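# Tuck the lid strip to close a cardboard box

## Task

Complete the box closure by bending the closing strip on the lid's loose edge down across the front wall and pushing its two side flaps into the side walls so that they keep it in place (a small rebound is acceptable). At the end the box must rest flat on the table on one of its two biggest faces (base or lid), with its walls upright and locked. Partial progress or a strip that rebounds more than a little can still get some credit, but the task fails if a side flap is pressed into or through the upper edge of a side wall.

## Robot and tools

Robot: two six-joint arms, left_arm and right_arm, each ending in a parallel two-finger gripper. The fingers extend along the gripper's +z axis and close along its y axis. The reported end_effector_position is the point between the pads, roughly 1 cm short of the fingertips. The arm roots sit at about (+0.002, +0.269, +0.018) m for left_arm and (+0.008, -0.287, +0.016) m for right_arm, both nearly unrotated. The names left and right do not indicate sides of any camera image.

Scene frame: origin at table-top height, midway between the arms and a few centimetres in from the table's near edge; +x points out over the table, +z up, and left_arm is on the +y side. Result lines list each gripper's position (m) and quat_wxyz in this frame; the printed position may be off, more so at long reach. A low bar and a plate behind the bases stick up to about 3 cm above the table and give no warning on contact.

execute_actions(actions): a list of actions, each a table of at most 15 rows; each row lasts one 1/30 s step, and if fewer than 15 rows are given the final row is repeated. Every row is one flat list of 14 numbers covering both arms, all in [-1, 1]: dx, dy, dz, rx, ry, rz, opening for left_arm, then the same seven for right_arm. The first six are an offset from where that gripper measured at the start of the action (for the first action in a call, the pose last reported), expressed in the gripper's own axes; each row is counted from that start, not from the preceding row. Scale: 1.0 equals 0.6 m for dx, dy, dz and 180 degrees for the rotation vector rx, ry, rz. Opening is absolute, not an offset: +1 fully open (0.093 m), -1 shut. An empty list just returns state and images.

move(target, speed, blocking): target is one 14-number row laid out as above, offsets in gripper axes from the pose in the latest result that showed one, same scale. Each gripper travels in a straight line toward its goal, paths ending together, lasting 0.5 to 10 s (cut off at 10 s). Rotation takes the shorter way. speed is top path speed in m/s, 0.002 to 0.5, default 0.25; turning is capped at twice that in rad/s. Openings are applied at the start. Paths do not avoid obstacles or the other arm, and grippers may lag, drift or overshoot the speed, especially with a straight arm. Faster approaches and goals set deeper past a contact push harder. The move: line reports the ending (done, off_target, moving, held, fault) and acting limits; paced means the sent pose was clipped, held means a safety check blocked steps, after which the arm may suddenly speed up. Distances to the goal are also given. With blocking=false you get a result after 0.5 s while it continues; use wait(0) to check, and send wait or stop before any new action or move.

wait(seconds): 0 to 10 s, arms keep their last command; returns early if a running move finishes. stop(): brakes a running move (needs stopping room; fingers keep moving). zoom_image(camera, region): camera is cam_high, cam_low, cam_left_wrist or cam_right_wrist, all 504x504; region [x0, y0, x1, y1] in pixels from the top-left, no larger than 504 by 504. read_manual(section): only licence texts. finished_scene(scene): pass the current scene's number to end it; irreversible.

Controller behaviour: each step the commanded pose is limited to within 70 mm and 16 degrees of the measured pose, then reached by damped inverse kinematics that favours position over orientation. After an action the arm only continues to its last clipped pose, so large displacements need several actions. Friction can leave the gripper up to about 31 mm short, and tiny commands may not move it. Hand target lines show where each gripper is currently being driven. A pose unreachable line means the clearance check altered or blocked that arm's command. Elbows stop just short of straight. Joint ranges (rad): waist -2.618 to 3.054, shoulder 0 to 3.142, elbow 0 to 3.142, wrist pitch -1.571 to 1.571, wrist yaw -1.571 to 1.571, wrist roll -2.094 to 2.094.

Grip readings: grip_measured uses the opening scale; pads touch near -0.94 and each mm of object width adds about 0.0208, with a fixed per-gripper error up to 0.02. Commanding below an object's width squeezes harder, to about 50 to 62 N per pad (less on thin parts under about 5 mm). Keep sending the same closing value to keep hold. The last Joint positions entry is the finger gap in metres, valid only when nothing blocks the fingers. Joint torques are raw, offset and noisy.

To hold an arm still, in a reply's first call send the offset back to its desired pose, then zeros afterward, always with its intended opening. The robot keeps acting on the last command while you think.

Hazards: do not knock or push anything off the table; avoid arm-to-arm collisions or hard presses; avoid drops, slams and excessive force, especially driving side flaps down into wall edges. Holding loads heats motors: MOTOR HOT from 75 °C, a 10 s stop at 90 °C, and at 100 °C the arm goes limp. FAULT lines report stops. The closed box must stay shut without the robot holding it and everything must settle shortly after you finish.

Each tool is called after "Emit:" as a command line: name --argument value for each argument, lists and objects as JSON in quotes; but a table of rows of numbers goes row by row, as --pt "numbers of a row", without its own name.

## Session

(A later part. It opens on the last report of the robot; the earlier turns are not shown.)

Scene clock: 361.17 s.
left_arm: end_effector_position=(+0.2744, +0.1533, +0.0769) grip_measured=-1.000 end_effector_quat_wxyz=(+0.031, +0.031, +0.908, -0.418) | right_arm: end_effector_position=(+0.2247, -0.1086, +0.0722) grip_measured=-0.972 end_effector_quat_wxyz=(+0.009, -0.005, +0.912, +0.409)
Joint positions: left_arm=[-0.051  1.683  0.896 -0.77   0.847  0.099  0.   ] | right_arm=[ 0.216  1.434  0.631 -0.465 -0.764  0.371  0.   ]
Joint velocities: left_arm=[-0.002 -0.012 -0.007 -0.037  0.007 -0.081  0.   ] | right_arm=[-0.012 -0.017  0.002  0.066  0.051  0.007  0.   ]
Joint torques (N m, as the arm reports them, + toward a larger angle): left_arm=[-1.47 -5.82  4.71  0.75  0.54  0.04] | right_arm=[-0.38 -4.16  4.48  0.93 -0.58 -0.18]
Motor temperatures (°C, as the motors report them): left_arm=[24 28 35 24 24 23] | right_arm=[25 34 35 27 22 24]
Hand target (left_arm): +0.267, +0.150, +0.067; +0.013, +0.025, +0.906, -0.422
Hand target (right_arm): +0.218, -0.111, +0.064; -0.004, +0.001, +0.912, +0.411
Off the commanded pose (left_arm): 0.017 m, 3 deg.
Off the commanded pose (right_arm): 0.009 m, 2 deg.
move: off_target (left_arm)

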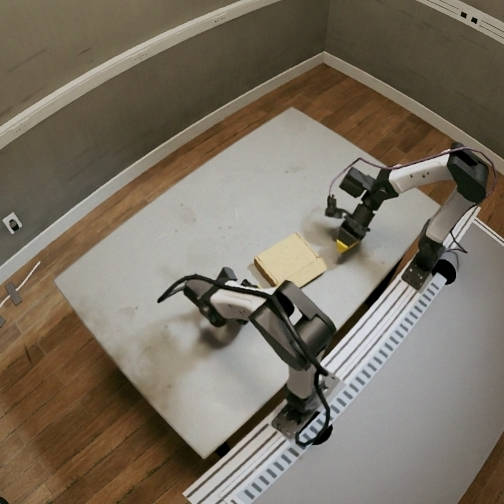

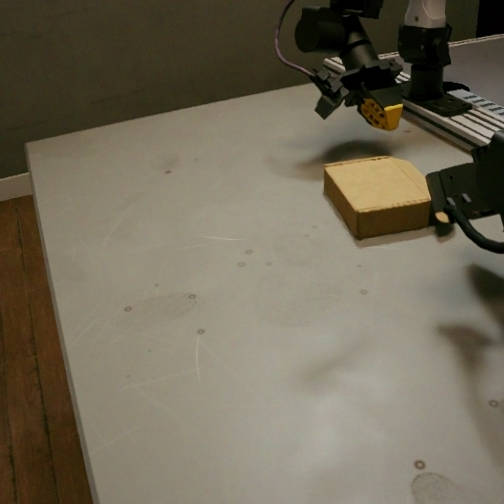

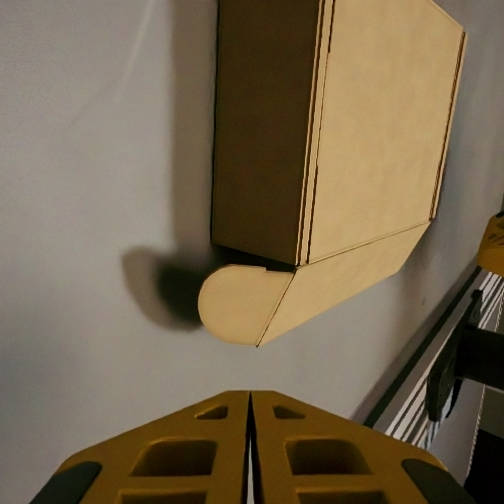

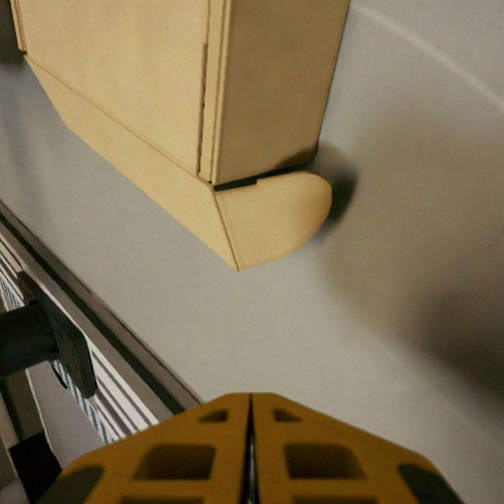

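Emit:
move --target '[0.02,0.015,0.04,0,0,0,-1, -0.05,-0.017,0.03,0,0,0,-1]' --speed 0.05

Emit:
move --target '[0,0,0.09,0,0,0,-1, 0,0,0.085,0,0,0,-1]' --speed 0.03

Emit:
zoom_image --camera "cam_high" --region '[230, 200, 370, 320]'

Scene clock: 372.50 s.
left_arm: end_effector_position=(+0.2709, +0.1436, +0.0606) grip_measured=-1.000 end_effector_quat_wxyz=(+0.041, +0.032, +0.907, -0.418) | right_arm: end_effector_position=(+0.2465, -0.1017, +0.0518) grip_measured=-0.972 end_effector_quat_wxyz=(+0.002, -0.003, +0.913, +0.408)
Joint positions: left_arm=[-0.086  1.683  0.814 -0.622  0.847  0.038  0.   ] | right_arm=[ 0.216  1.593  0.684 -0.376 -0.765  0.367  0.   ]
Joint velocities: left_arm=[-0.002 -0.017 -0.007  0.095 -0.037  0.007  0.   ] | right_arm=[ 0.007  0.007 -0.012 -0.007  0.066 -0.007  0.   ]
Joint torques (N m, as the arm reports them, + toward a larger angle): left_arm=[-1.62 -6.85  4.65  0.91  0.42  0.03] | right_arm=[-0.31 -5.26  6.91  0.88 -0.51 -0.16]
Motor temperatures (°C, as the motors report them): left_arm=[24 28 34 24 25 23] | right_arm=[25 33 34 28 22 24]
Hand target (left_arm): +0.264, +0.141, +0.054; +0.031, +0.030, +0.908, -0.417
Hand target (right_arm): +0.255, -0.101, +0.053; +0.009, -0.005, +0.912, +0.409
Off the commanded pose (left_arm): 0.010 m, 1 deg.
Off the commanded pose (right_arm): 0.009 m, 1 deg.
move: done

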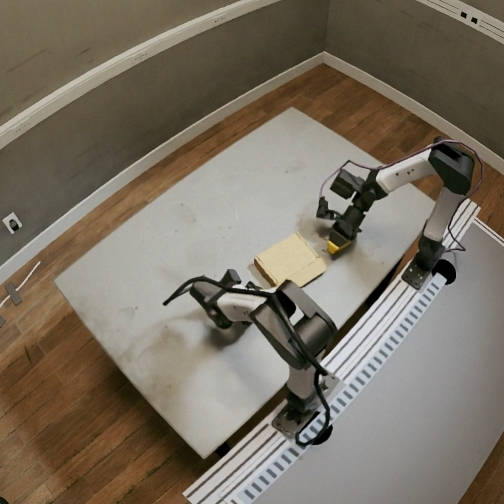

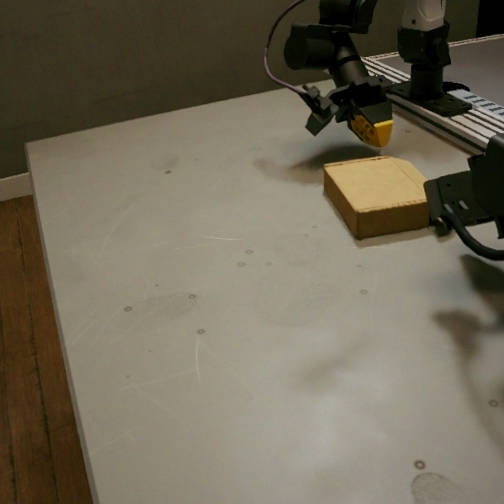

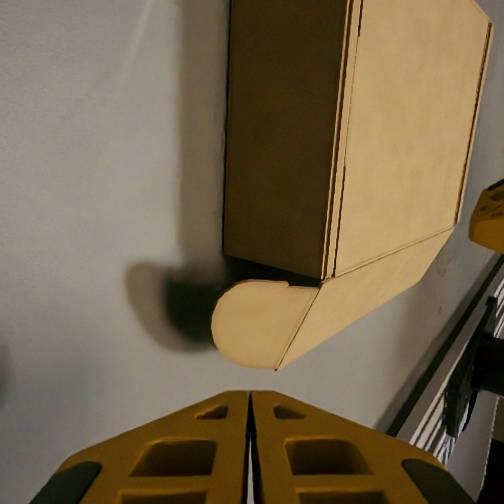

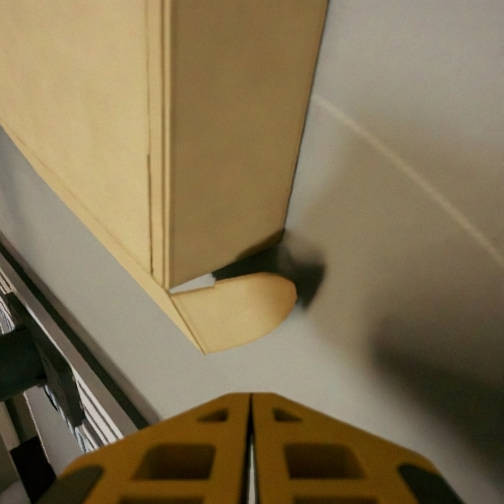

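Scene clock: 374.73 s.
left_arm: end_effector_position=(+0.2870, +0.1071, +0.0395) grip_measured=-1.000 end_effector_quat_wxyz=(+0.067, +0.035, +0.906, -0.416) | right_arm: end_effector_position=(+0.2590, -0.0613, +0.0376) grip_measured=-0.972 end_effector_quat_wxyz=(+0.022, -0.010, +0.903, +0.428)
Joint positions: left_arm=[-0.221  1.739  0.752 -0.291  0.815 -0.182  0.   ] | right_arm=[ 0.337  1.699  0.664 -0.078 -0.747  0.539  0.   ]
Joint velocities: left_arm=[-0.007 -0.002 -0.002 -0.007 -0.007 -0.022  0.   ] | right_arm=[-0.017 -0.007  0.007  0.037 -0.037  0.022  0.   ]
Joint torques (N m, as the arm reports them, + toward a larger angle): left_arm=[-2.34 -5.59  4.21  1.33  0.5   0.03] | right_arm=[ 1.84 -5.12  3.55  1.26 -0.22 -0.07]
Motor temperatures (°C, as the motors report them): left_arm=[24 28 34 24 25 23] | right_arm=[25 33 34 28 22 24]
Hand target (left_arm): +0.274, +0.102, +0.027; +0.043, +0.032, +0.907, -0.418
Hand target (right_arm): +0.245, -0.063, +0.020; +0.002, -0.003, +0.912, +0.410
Off the commanded pose (left_arm): 0.020 m, 3 deg.
Off the commanded pose (right_arm): 0.024 m, 4 deg.
move: off_target (left_arm, right_arm)

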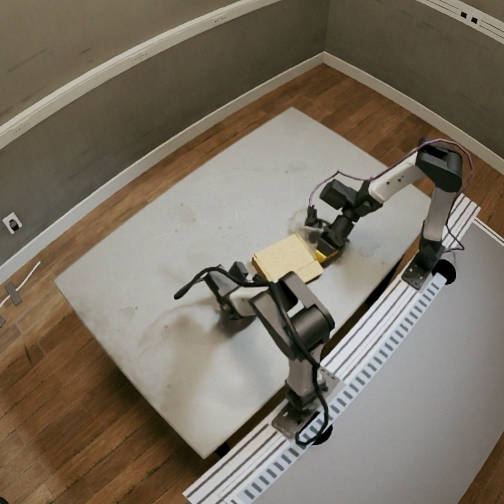

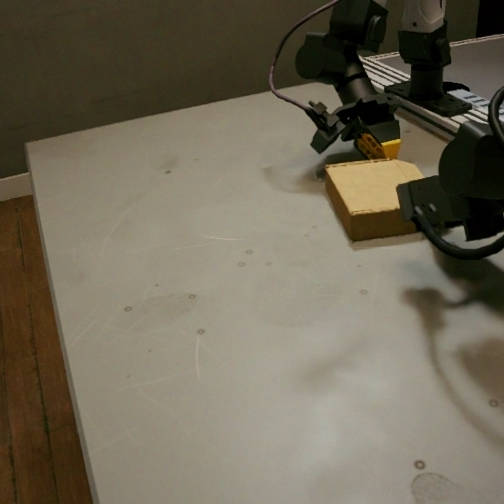

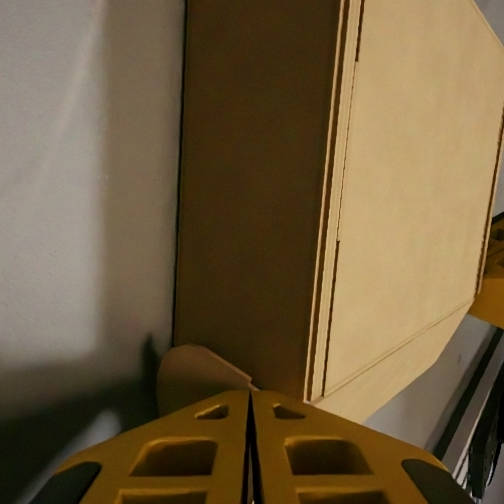

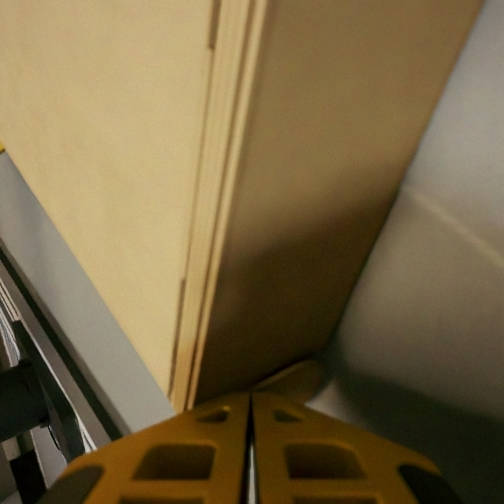

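Region (230, 200, 370, 320) of cam_high's 504x504 image, scaled by 3.600, with more detail than that image has; it fills the top 432 rows of this view, and the rest is white.

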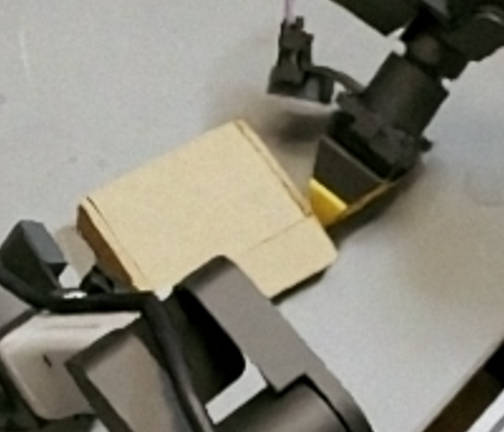

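Emit:
move --target '[0.05,0.04,0.025,0,0,0,-1, 0.05,-0.04,0.025,0,0,0,-1]' --speed 0.03

Emit:
zoom_image --camera "cam_high" --region '[230, 200, 370, 320]'

Scene clock: 381.63 s.
left_arm: end_effector_position=(+0.2815, +0.1086, +0.0292) grip_measured=-1.000 end_effector_quat_wxyz=(+0.100, +0.044, +0.895, -0.433) | right_arm: end_effector_position=(+0.2528, -0.0601, +0.0313) grip_measured=-0.972 end_effector_quat_wxyz=(+0.057, -0.024, +0.888, +0.455)
Joint positions: left_arm=[-0.206  1.739  0.646 -0.113  0.847 -0.182  0.   ] | right_arm=[ 0.337  1.699  0.549  0.144 -0.773  0.556  0.   ]
Joint velocities: left_arm=[ 0.027  0.012 -0.012  0.007  0.007 -0.037  0.   ] | right_arm=[-0.007 -0.012 -0.002  0.037 -0.066  0.022  0.   ]
Joint torques (N m, as the arm reports them, + toward a larger angle): left_arm=[-1.54 -5.33  2.65  1.2   0.09  0.19] | right_arm=[ 2.2  -5.59  2.56  1.02 -0.1  -0.04]
Motor temperatures (°C, as the motors report them): left_arm=[24 28 33 25 25 23] | right_arm=[25 33 33 28 22 24]
Hand target (left_arm): +0.261, +0.111, +0.009; +0.067, +0.035, +0.906, -0.416
Hand target (right_arm): +0.230, -0.066, +0.010; +0.022, -0.010, +0.903, +0.428
Off the commanded pose (left_arm): 0.030 m, 5 deg.
Off the commanded pose (right_arm): 0.033 m, 6 deg.
move: off_target (left_arm, right_arm)

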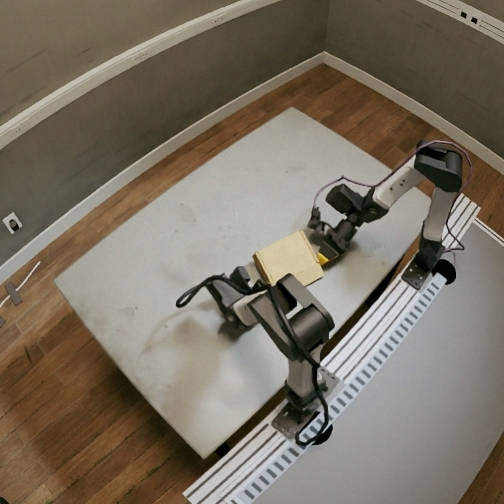

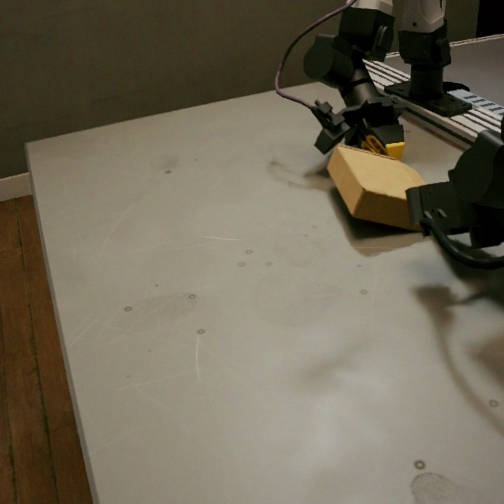

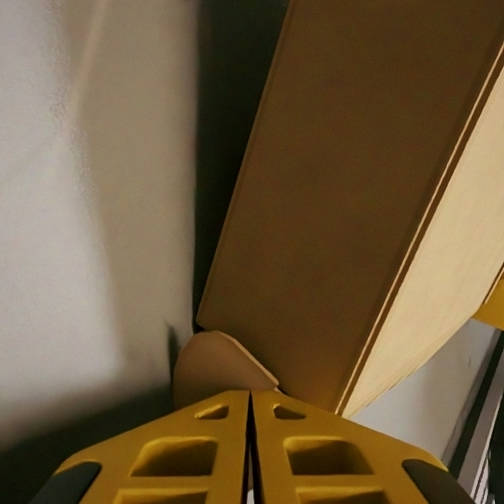

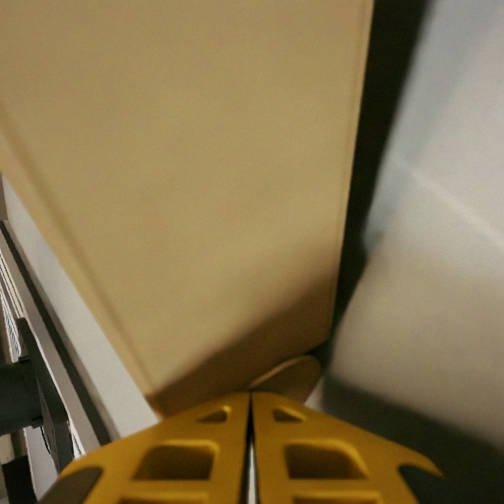

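Region (230, 200, 370, 320) of cam_high's 504x504 image, scaled by 3.600, with more detail than that image has; it fills the top 432 rows of this view, and the rest is white.

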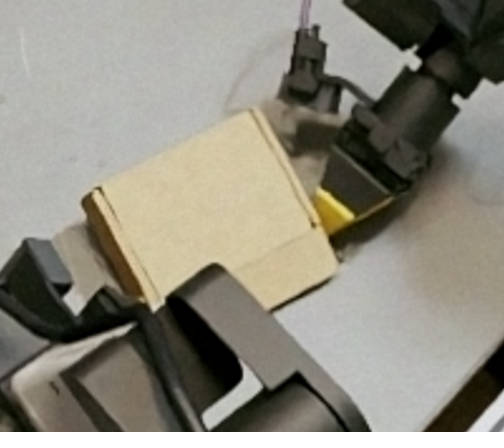

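Emit:
move --target '[0,0.04,-0.045,0,0,0,-1, 0,-0.04,-0.045,0,0,0,-1]' --speed 0.02

Emit:
zoom_image --camera "cam_high" --region '[230, 200, 370, 320]'

Scene clock: 387.40 s.
left_arm: end_effector_position=(+0.2799, +0.1436, +0.0291) grip_measured=-1.000 end_effector_quat_wxyz=(+0.108, +0.049, +0.895, -0.430) | right_arm: end_effector_position=(+0.2564, -0.0948, +0.0247) grip_measured=-0.972 end_effector_quat_wxyz=(+0.061, -0.026, +0.890, +0.450)
Joint positions: left_arm=[-0.071  1.739  0.668 -0.27   0.88   0.02   0.   ] | right_arm=[ 0.202  1.697  0.548  0.02  -0.826  0.379  0.   ]
Joint velocities: left_arm=[-0.022  0.007 -0.012  0.007 -0.022 -0.007  0.   ] | right_arm=[-0.007 -0.002 -0.002 -0.081 -0.051 -0.051  0.   ]
Joint torques (N m, as the arm reports them, + toward a larger angle): left_arm=[-0.11 -5.45  7.3   0.79  0.48  0.18] | right_arm=[-0.42 -7.62  4.85  0.86 -0.62 -0.18]
Motor temperatures (°C, as the motors report them): left_arm=[24 28 33 25 25 23] | right_arm=[25 33 33 29 22 24]
Hand target (left_arm): +0.281, +0.145, +0.027; +0.099, +0.045, +0.895, -0.433
Hand target (right_arm): +0.254, -0.097, +0.027; +0.057, -0.025, +0.889, +0.453
Off the commanded pose (left_arm): 0.003 m, 1 deg.
Off the commanded pose (right_arm): 0.005 m, 1 deg.
move: done

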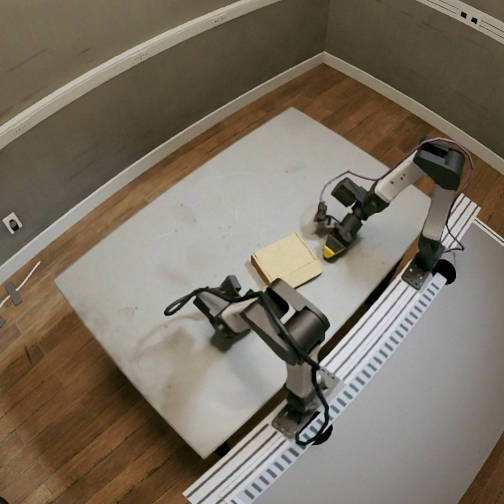

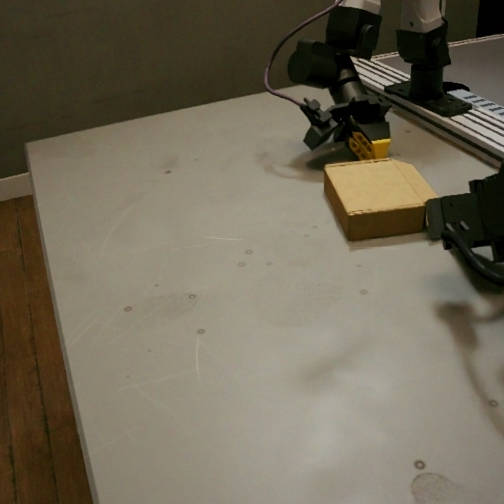

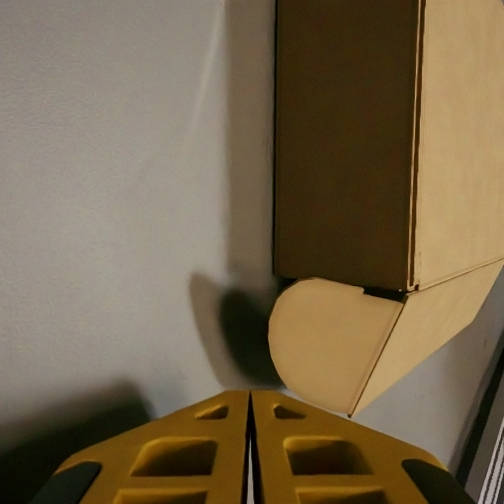

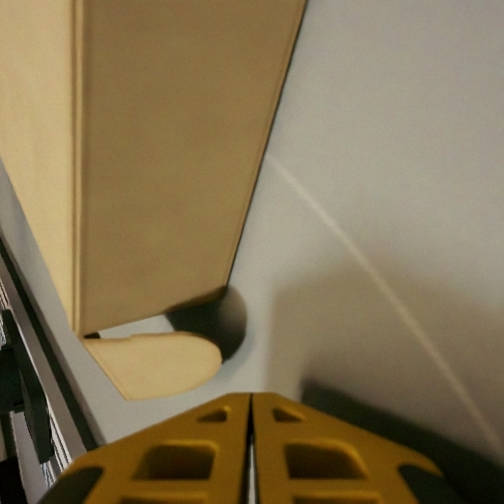

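Region (230, 200, 370, 320) of cam_high's 504x504 image, scaled by 3.600, with more detail than that image has; it fills the top 432 rows of this view, and the rest is white.

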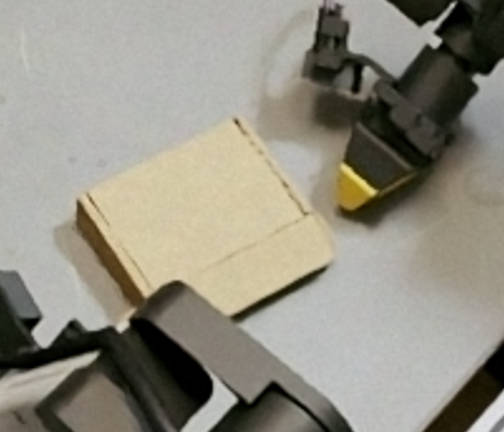

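Emit:
move --target '[0.05,-0.005,-0.005,0,0,0,-1, 0.05,0,0,0,0,0,-1]' --speed 0.04

Emit:
move --target '[0.0,-0.06,0.075,0,0,0,-1, 0.0,0.06,0.075,0,0,0,-1]' --speed 0.025

Emit:
zoom_image --camera "cam_high" --region '[230, 200, 370, 320]'

Scene clock: 396.40 s.
left_arm: end_effector_position=(+0.2526, +0.1431, +0.0247) grip_measured=-1.000 end_effector_quat_wxyz=(+0.099, +0.046, +0.896, -0.430) | right_arm: end_effector_position=(+0.2357, -0.0950, +0.0253) grip_measured=-0.972 end_effector_quat_wxyz=(+0.067, -0.027, +0.887, +0.456)
Joint positions: left_arm=[-0.071  1.675  0.568 -0.255  0.881  0.023  0.   ] | right_arm=[ 0.221  1.628  0.449  0.088 -0.826  0.412  0.   ]
Joint velocities: left_arm=[-0.017 -0.012 -0.002 -0.037  0.037 -0.037  0.   ] | right_arm=[ 0.002 -0.002 -0.012  0.022 -0.051 -0.022  0.   ]
Joint torques (N m, as the arm reports them, + toward a larger angle): left_arm=[-0.48 -8.15  3.76  1.14  0.45  0.14] | right_arm=[ 1.5  -6.71  3.07  1.21 -0.4  -0.04]
Motor temperatures (°C, as the motors report them): left_arm=[24 28 33 24 25 23] | right_arm=[25 33 32 28 22 24]
Hand target (left_arm): +0.250, +0.144, +0.026; +0.108, +0.049, +0.895, -0.430
Hand target (right_arm): +0.227, -0.095, +0.021; +0.061, -0.026, +0.890, +0.451
Off the commanded pose (left_arm): 0.003 m, 1 deg.
Off the commanded pose (right_arm): 0.010 m, 1 deg.
move: done

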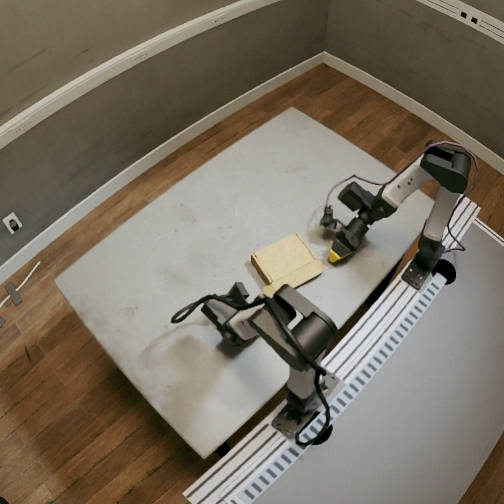

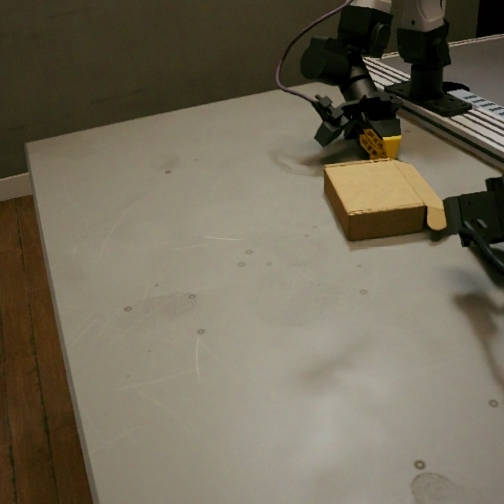

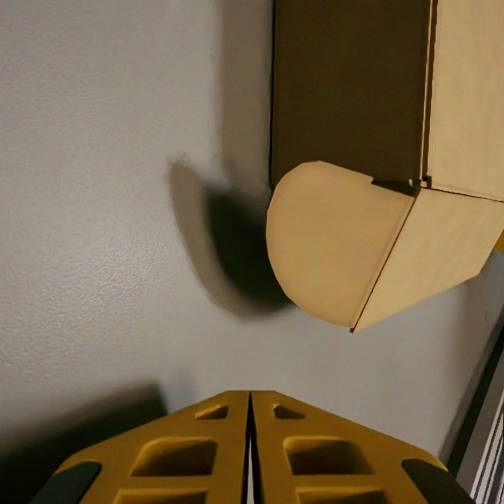

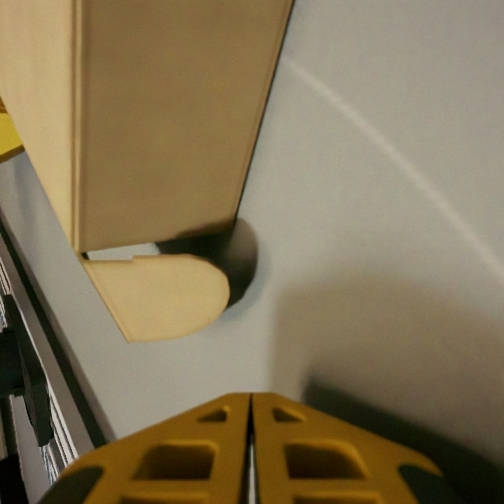

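Scene clock: 399.03 s.
left_arm: end_effector_position=(+0.2771, +0.1025, +0.0223) grip_measured=-1.000 end_effector_quat_wxyz=(+0.133, +0.027, +0.908, -0.397) | right_arm: end_effector_position=(+0.2247, -0.0504, +0.0221) grip_measured=-0.972 end_effector_quat_wxyz=(+0.045, -0.007, +0.895, +0.444)
Joint positions: left_arm=[-0.278  1.675  0.543  0.059  0.721 -0.319  0.   ] | right_arm=[ 0.432  1.662  0.449  0.25  -0.702  0.685  0.   ]
Joint velocities: left_arm=[ 0.007  0.002 -0.012  0.022 -0.11  -0.022  0.   ] | right_arm=[-0.002 -0.012  0.007 -0.066 -0.007  0.007  0.   ]
Joint torques (N m, as the arm reports them, + toward a larger angle): left_arm=[-3.82 -7.43  3.6   1.57  1.09  0.01] | right_arm=[ 2.34 -4.82  6.45  2.   -0.44 -0.03]
Motor temperatures (°C, as the motors report them): left_arm=[24 29 33 25 25 23] | right_arm=[25 33 32 29 22 24]
Hand target (left_arm): +0.255, +0.087, +0.025; +0.101, +0.044, +0.896, -0.430
Hand target (right_arm): +0.234, -0.037, +0.031; +0.066, -0.026, +0.885, +0.459
Off the commanded pose (left_arm): 0.030 m, 6 deg.
Off the commanded pose (right_arm): 0.018 m, 4 deg.
move: off_target (left_arm, right_arm)

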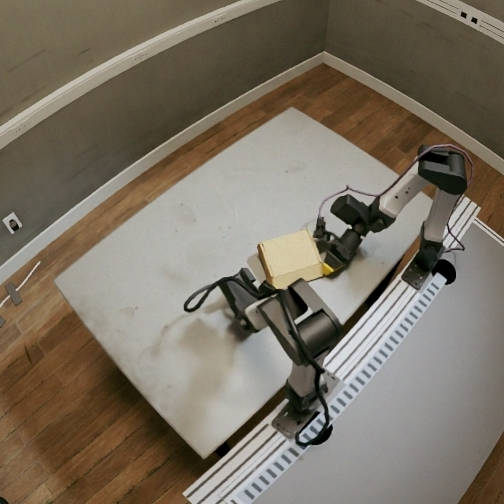

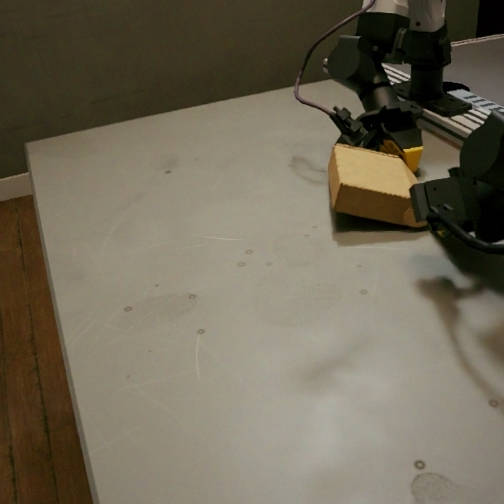

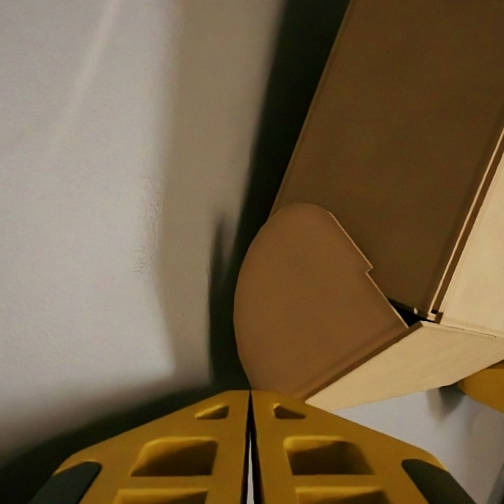

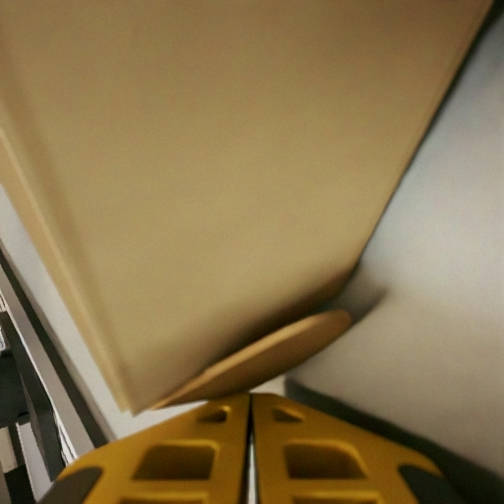

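Region (230, 200, 370, 320) of cam_high's 504x504 image, scaled by 3.600, with more detail than that image has; it fills the top 432 rows of this view, and the rest is white.

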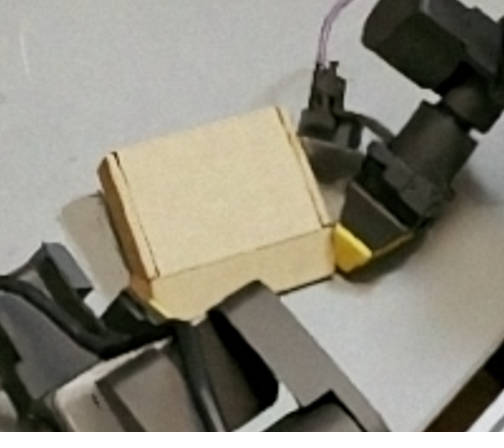

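Emit:
move --target '[0,0.05,-0.06,0,0,0,-1, 0,-0.05,-0.06,0,0,0,-1]' --speed 0.02

Emit:
move --target '[0,0.1,-0.3,0,0,0,-1, 0,0.1,-0.2,0,0,0,-1]' --speed 0.15

Emit:
zoom_image --camera "cam_high" --region '[230, 200, 370, 320]'

Emit:
zoom_image --camera "cam_low" --region '[310, 130, 480, 250]'

Scene clock: 406.80 s.
left_arm: end_effector_position=(+0.2677, +0.1470, +0.0167) grip_measured=-1.000 end_effector_quat_wxyz=(+0.124, +0.025, +0.908, -0.398) | right_arm: end_effector_position=(+0.2334, -0.0945, +0.0209) grip_measured=-0.972 end_effector_quat_wxyz=(+0.057, -0.012, +0.896, +0.441)
Joint positions: left_arm=[-0.091  1.675  0.549 -0.132  0.8   -0.079  0.   ] | right_arm=[ 0.241  1.624  0.449  0.075 -0.786  0.452  0.   ]
Joint velocities: left_arm=[-0.007 -0.007  0.032 -0.081 -0.037  0.022  0.   ] | right_arm=[ 0.007 -0.012 -0.002 -0.007 -0.051 -0.022  0.   ]
Joint torques (N m, as the arm reports them, + toward a larger angle): left_arm=[ 0.07 -7.78  6.94  0.93  0.38  0.16] | right_arm=[-0.41 -6.91  3.66  0.93 -0.57 -0.15]
Motor temperatures (°C, as the motors report them): left_arm=[24 29 33 25 25 23] | right_arm=[25 33 33 30 22 24]
Hand target (left_arm): +0.273, +0.149, +0.023; +0.132, +0.027, +0.908, -0.397
Hand target (right_arm): +0.225, -0.098, +0.019; +0.045, -0.008, +0.896, +0.441
Off the commanded pose (left_arm): 0.010 m, 1 deg.
Off the commanded pose (right_arm): 0.010 m, 2 deg.
move: done

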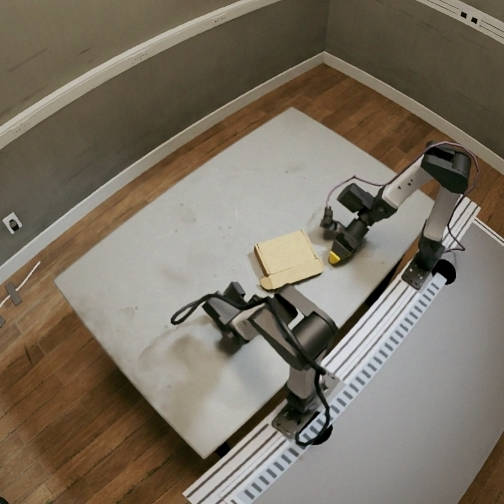

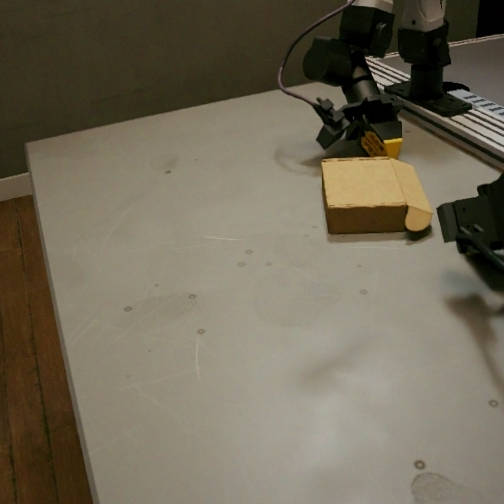

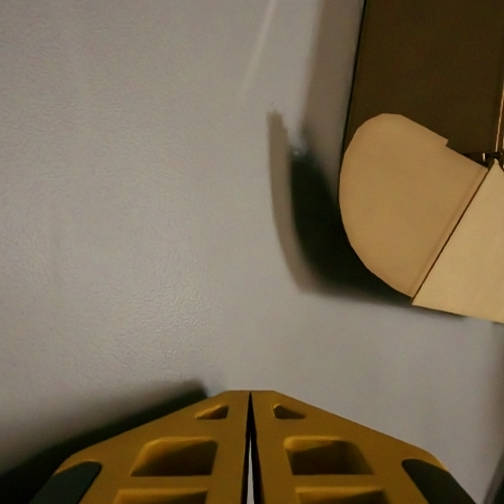

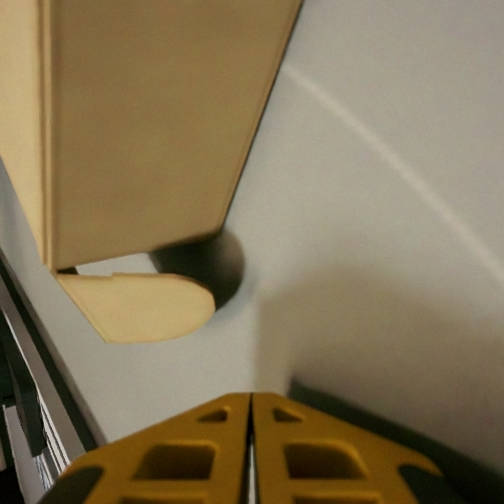

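Scene clock: 408.73 s.
left_arm: end_effector_position=(+0.2362, +0.3175, +0.0914) grip_measured=-1.000 end_effector_quat_wxyz=(+0.128, +0.029, +0.909, -0.396) | right_arm: end_effector_position=(+0.2170, -0.1535, +0.1328) grip_measured=-0.972 end_effector_quat_wxyz=(+0.052, -0.013, +0.900, +0.433)
Joint positions: left_arm=[ 0.618  1.746  1.02  -1.268  0.753  0.943  0.   ] | right_arm=[-0.002  1.237  0.732 -0.866 -0.853  0.099  0.   ]
Joint velocities: left_arm=[ 0.002 -0.017  0.022 -0.037 -0.095  0.066  0.   ] | right_arm=[ 0.032  0.007 -0.012 -0.037  0.037 -0.037  0.   ]
Joint torques (N m, as the arm reports them, + toward a larger angle): left_arm=[-0.42 -5.42  7.33 -0.72  0.32  0.2 ] | right_arm=[-0.57 -4.17  7.67  0.48 -0.62 -0.15]
Motor temperatures (°C, as the motors report them): left_arm=[24 29 33 25 25 23] | right_arm=[25 33 33 30 22 24]
Hand target (left_arm): +0.236, +0.320, +0.090; +0.118, +0.028, +0.908, -0.401
Hand target (right_arm): +0.219, -0.155, +0.140; +0.056, -0.013, +0.898, +0.437
Off the commanded pose (left_arm): 0.004 m, 1 deg.
Off the commanded pose (right_arm): 0.008 m, 1 deg.
move: done

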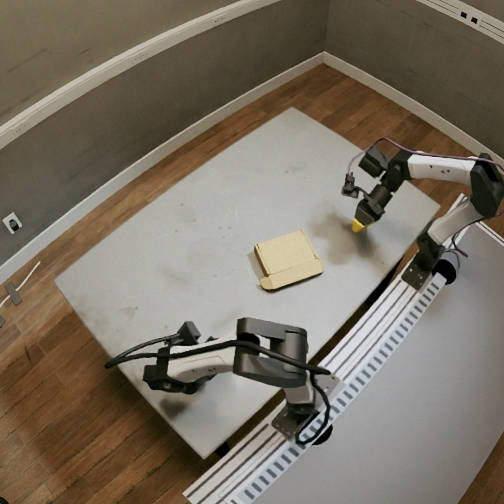

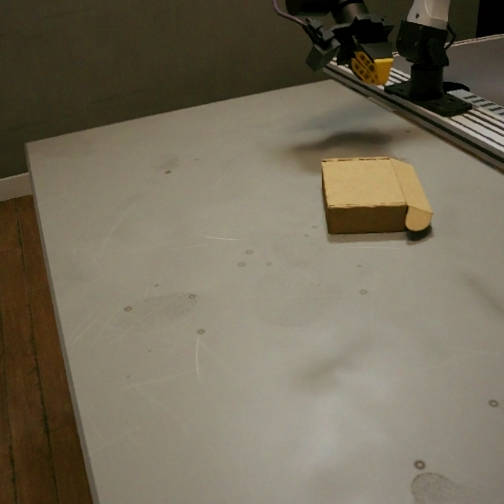

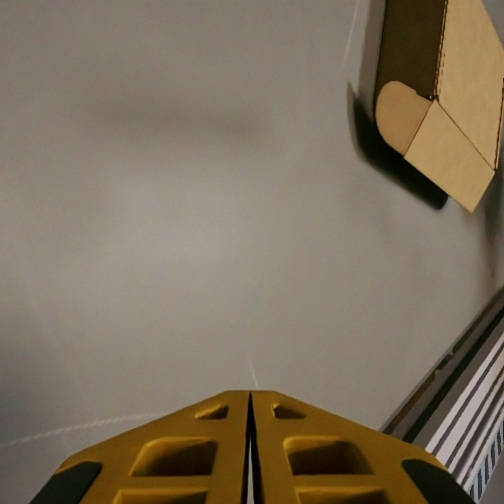

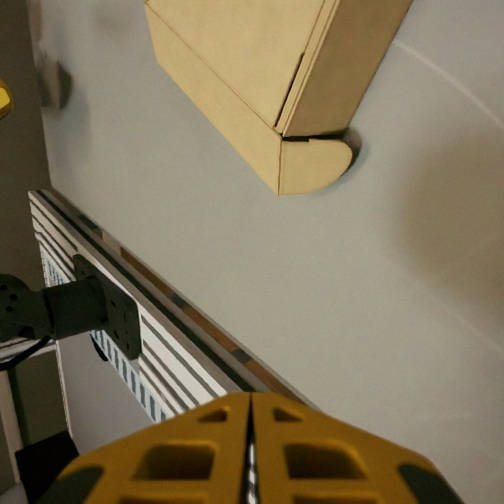

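Region (230, 200, 370, 320) of cam_high's 504x504 image, scaled by 3.600, with more detail than that image has; it fills the top 432 rows of this view, and the rest is white.

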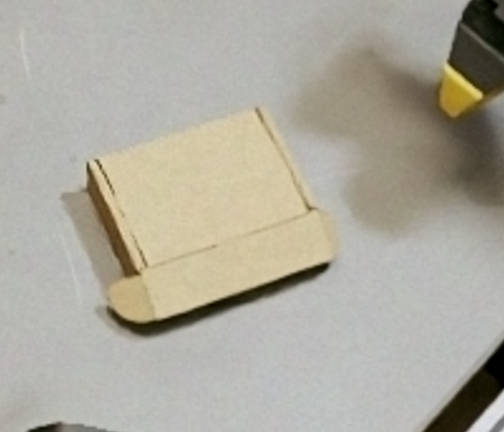

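Region (310, 130, 480, 250) of cam_low's 504x504 image, scaled by 2.965, with more detail than that image has; it fills the top 356 rows of this view, and the rest is white.

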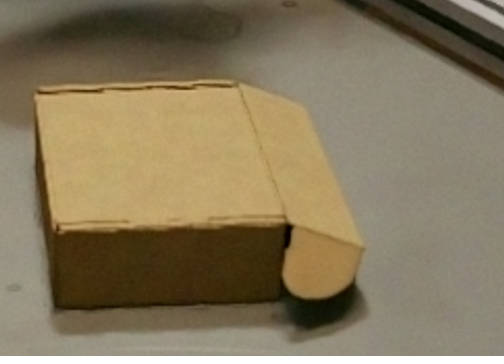

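Emit:
move --target '[0,0,0,0,0,0,-1, -0.073,0.293,0.033,0.285,0,0,1]' --speed 0.25

Scene clock: 443.67 s.
left_arm: end_effector_position=(+0.2358, +0.3173, +0.0915) grip_measured=-1.000 end_effector_quat_wxyz=(+0.128, +0.030, +0.909, -0.396) | right_arm: end_effector_position=(+0.2510, -0.0302, +0.2670) grip_measured=+1.000 end_effector_quat_wxyz=(+0.105, +0.014, +0.991, +0.076)
Joint positions: left_arm=[ 0.618  1.746  1.02  -1.27   0.753  0.946  0.   ] | right_arm=[ 0.836  1.768  1.973 -1.539  0.104  0.898  0.093]
Joint velocities: left_arm=[-0.012 -0.012 -0.002 -0.007  0.051 -0.007  0.   ] | right_arm=[-0.007  0.012  0.002  0.022 -0.037  0.081  0.   ]
Joint torques (N m, as the arm reports them, + toward a larger angle): left_arm=[-0.65 -7.57  5.75 -0.52  0.4   0.06] | right_arm=[ 1.43 -7.46  7.18  0.61  0.04 -0.02]
Motor temperatures (°C, as the motors report them): left_arm=[24 29 34 24 25 23] | right_arm=[25 32 37 28 22 24]
Hand target (left_arm): +0.236, +0.318, +0.091; +0.128, +0.029, +0.909, -0.396
Hand target (right_arm): +0.250, -0.027, +0.265; +0.103, +0.012, +0.992, +0.068
Off the commanded pose (left_arm): 0.000 m, 0 deg.
Off the commanded pose (right_arm): 0.005 m, 11 deg.
joint sent to its limit (right arm) — the command would take joint 4 (wrist pitch) past its lower limit, so that joint was sent only as far as its limit.
move: off_target (right_arm)

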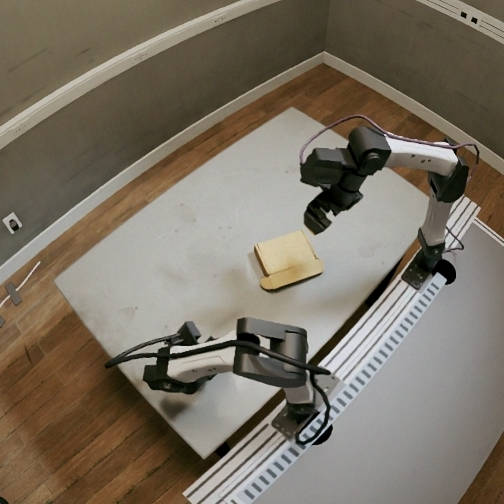

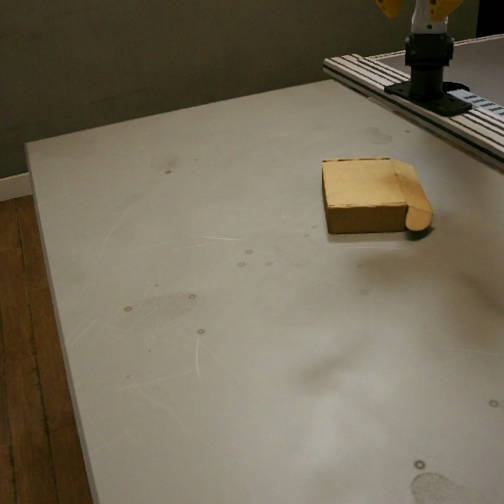

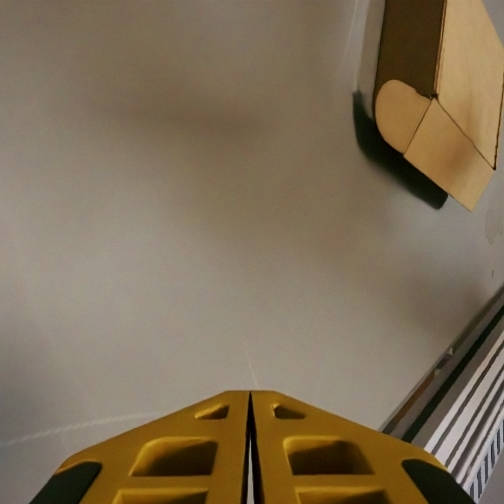

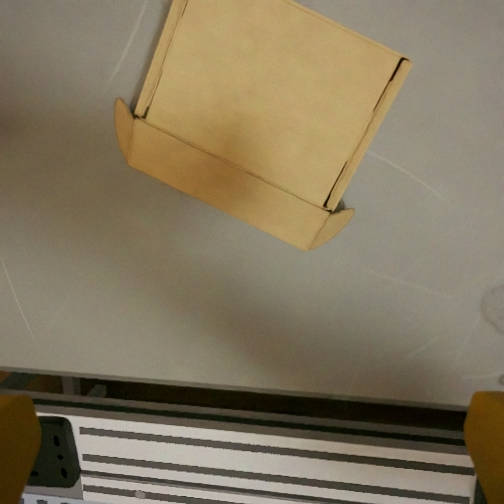

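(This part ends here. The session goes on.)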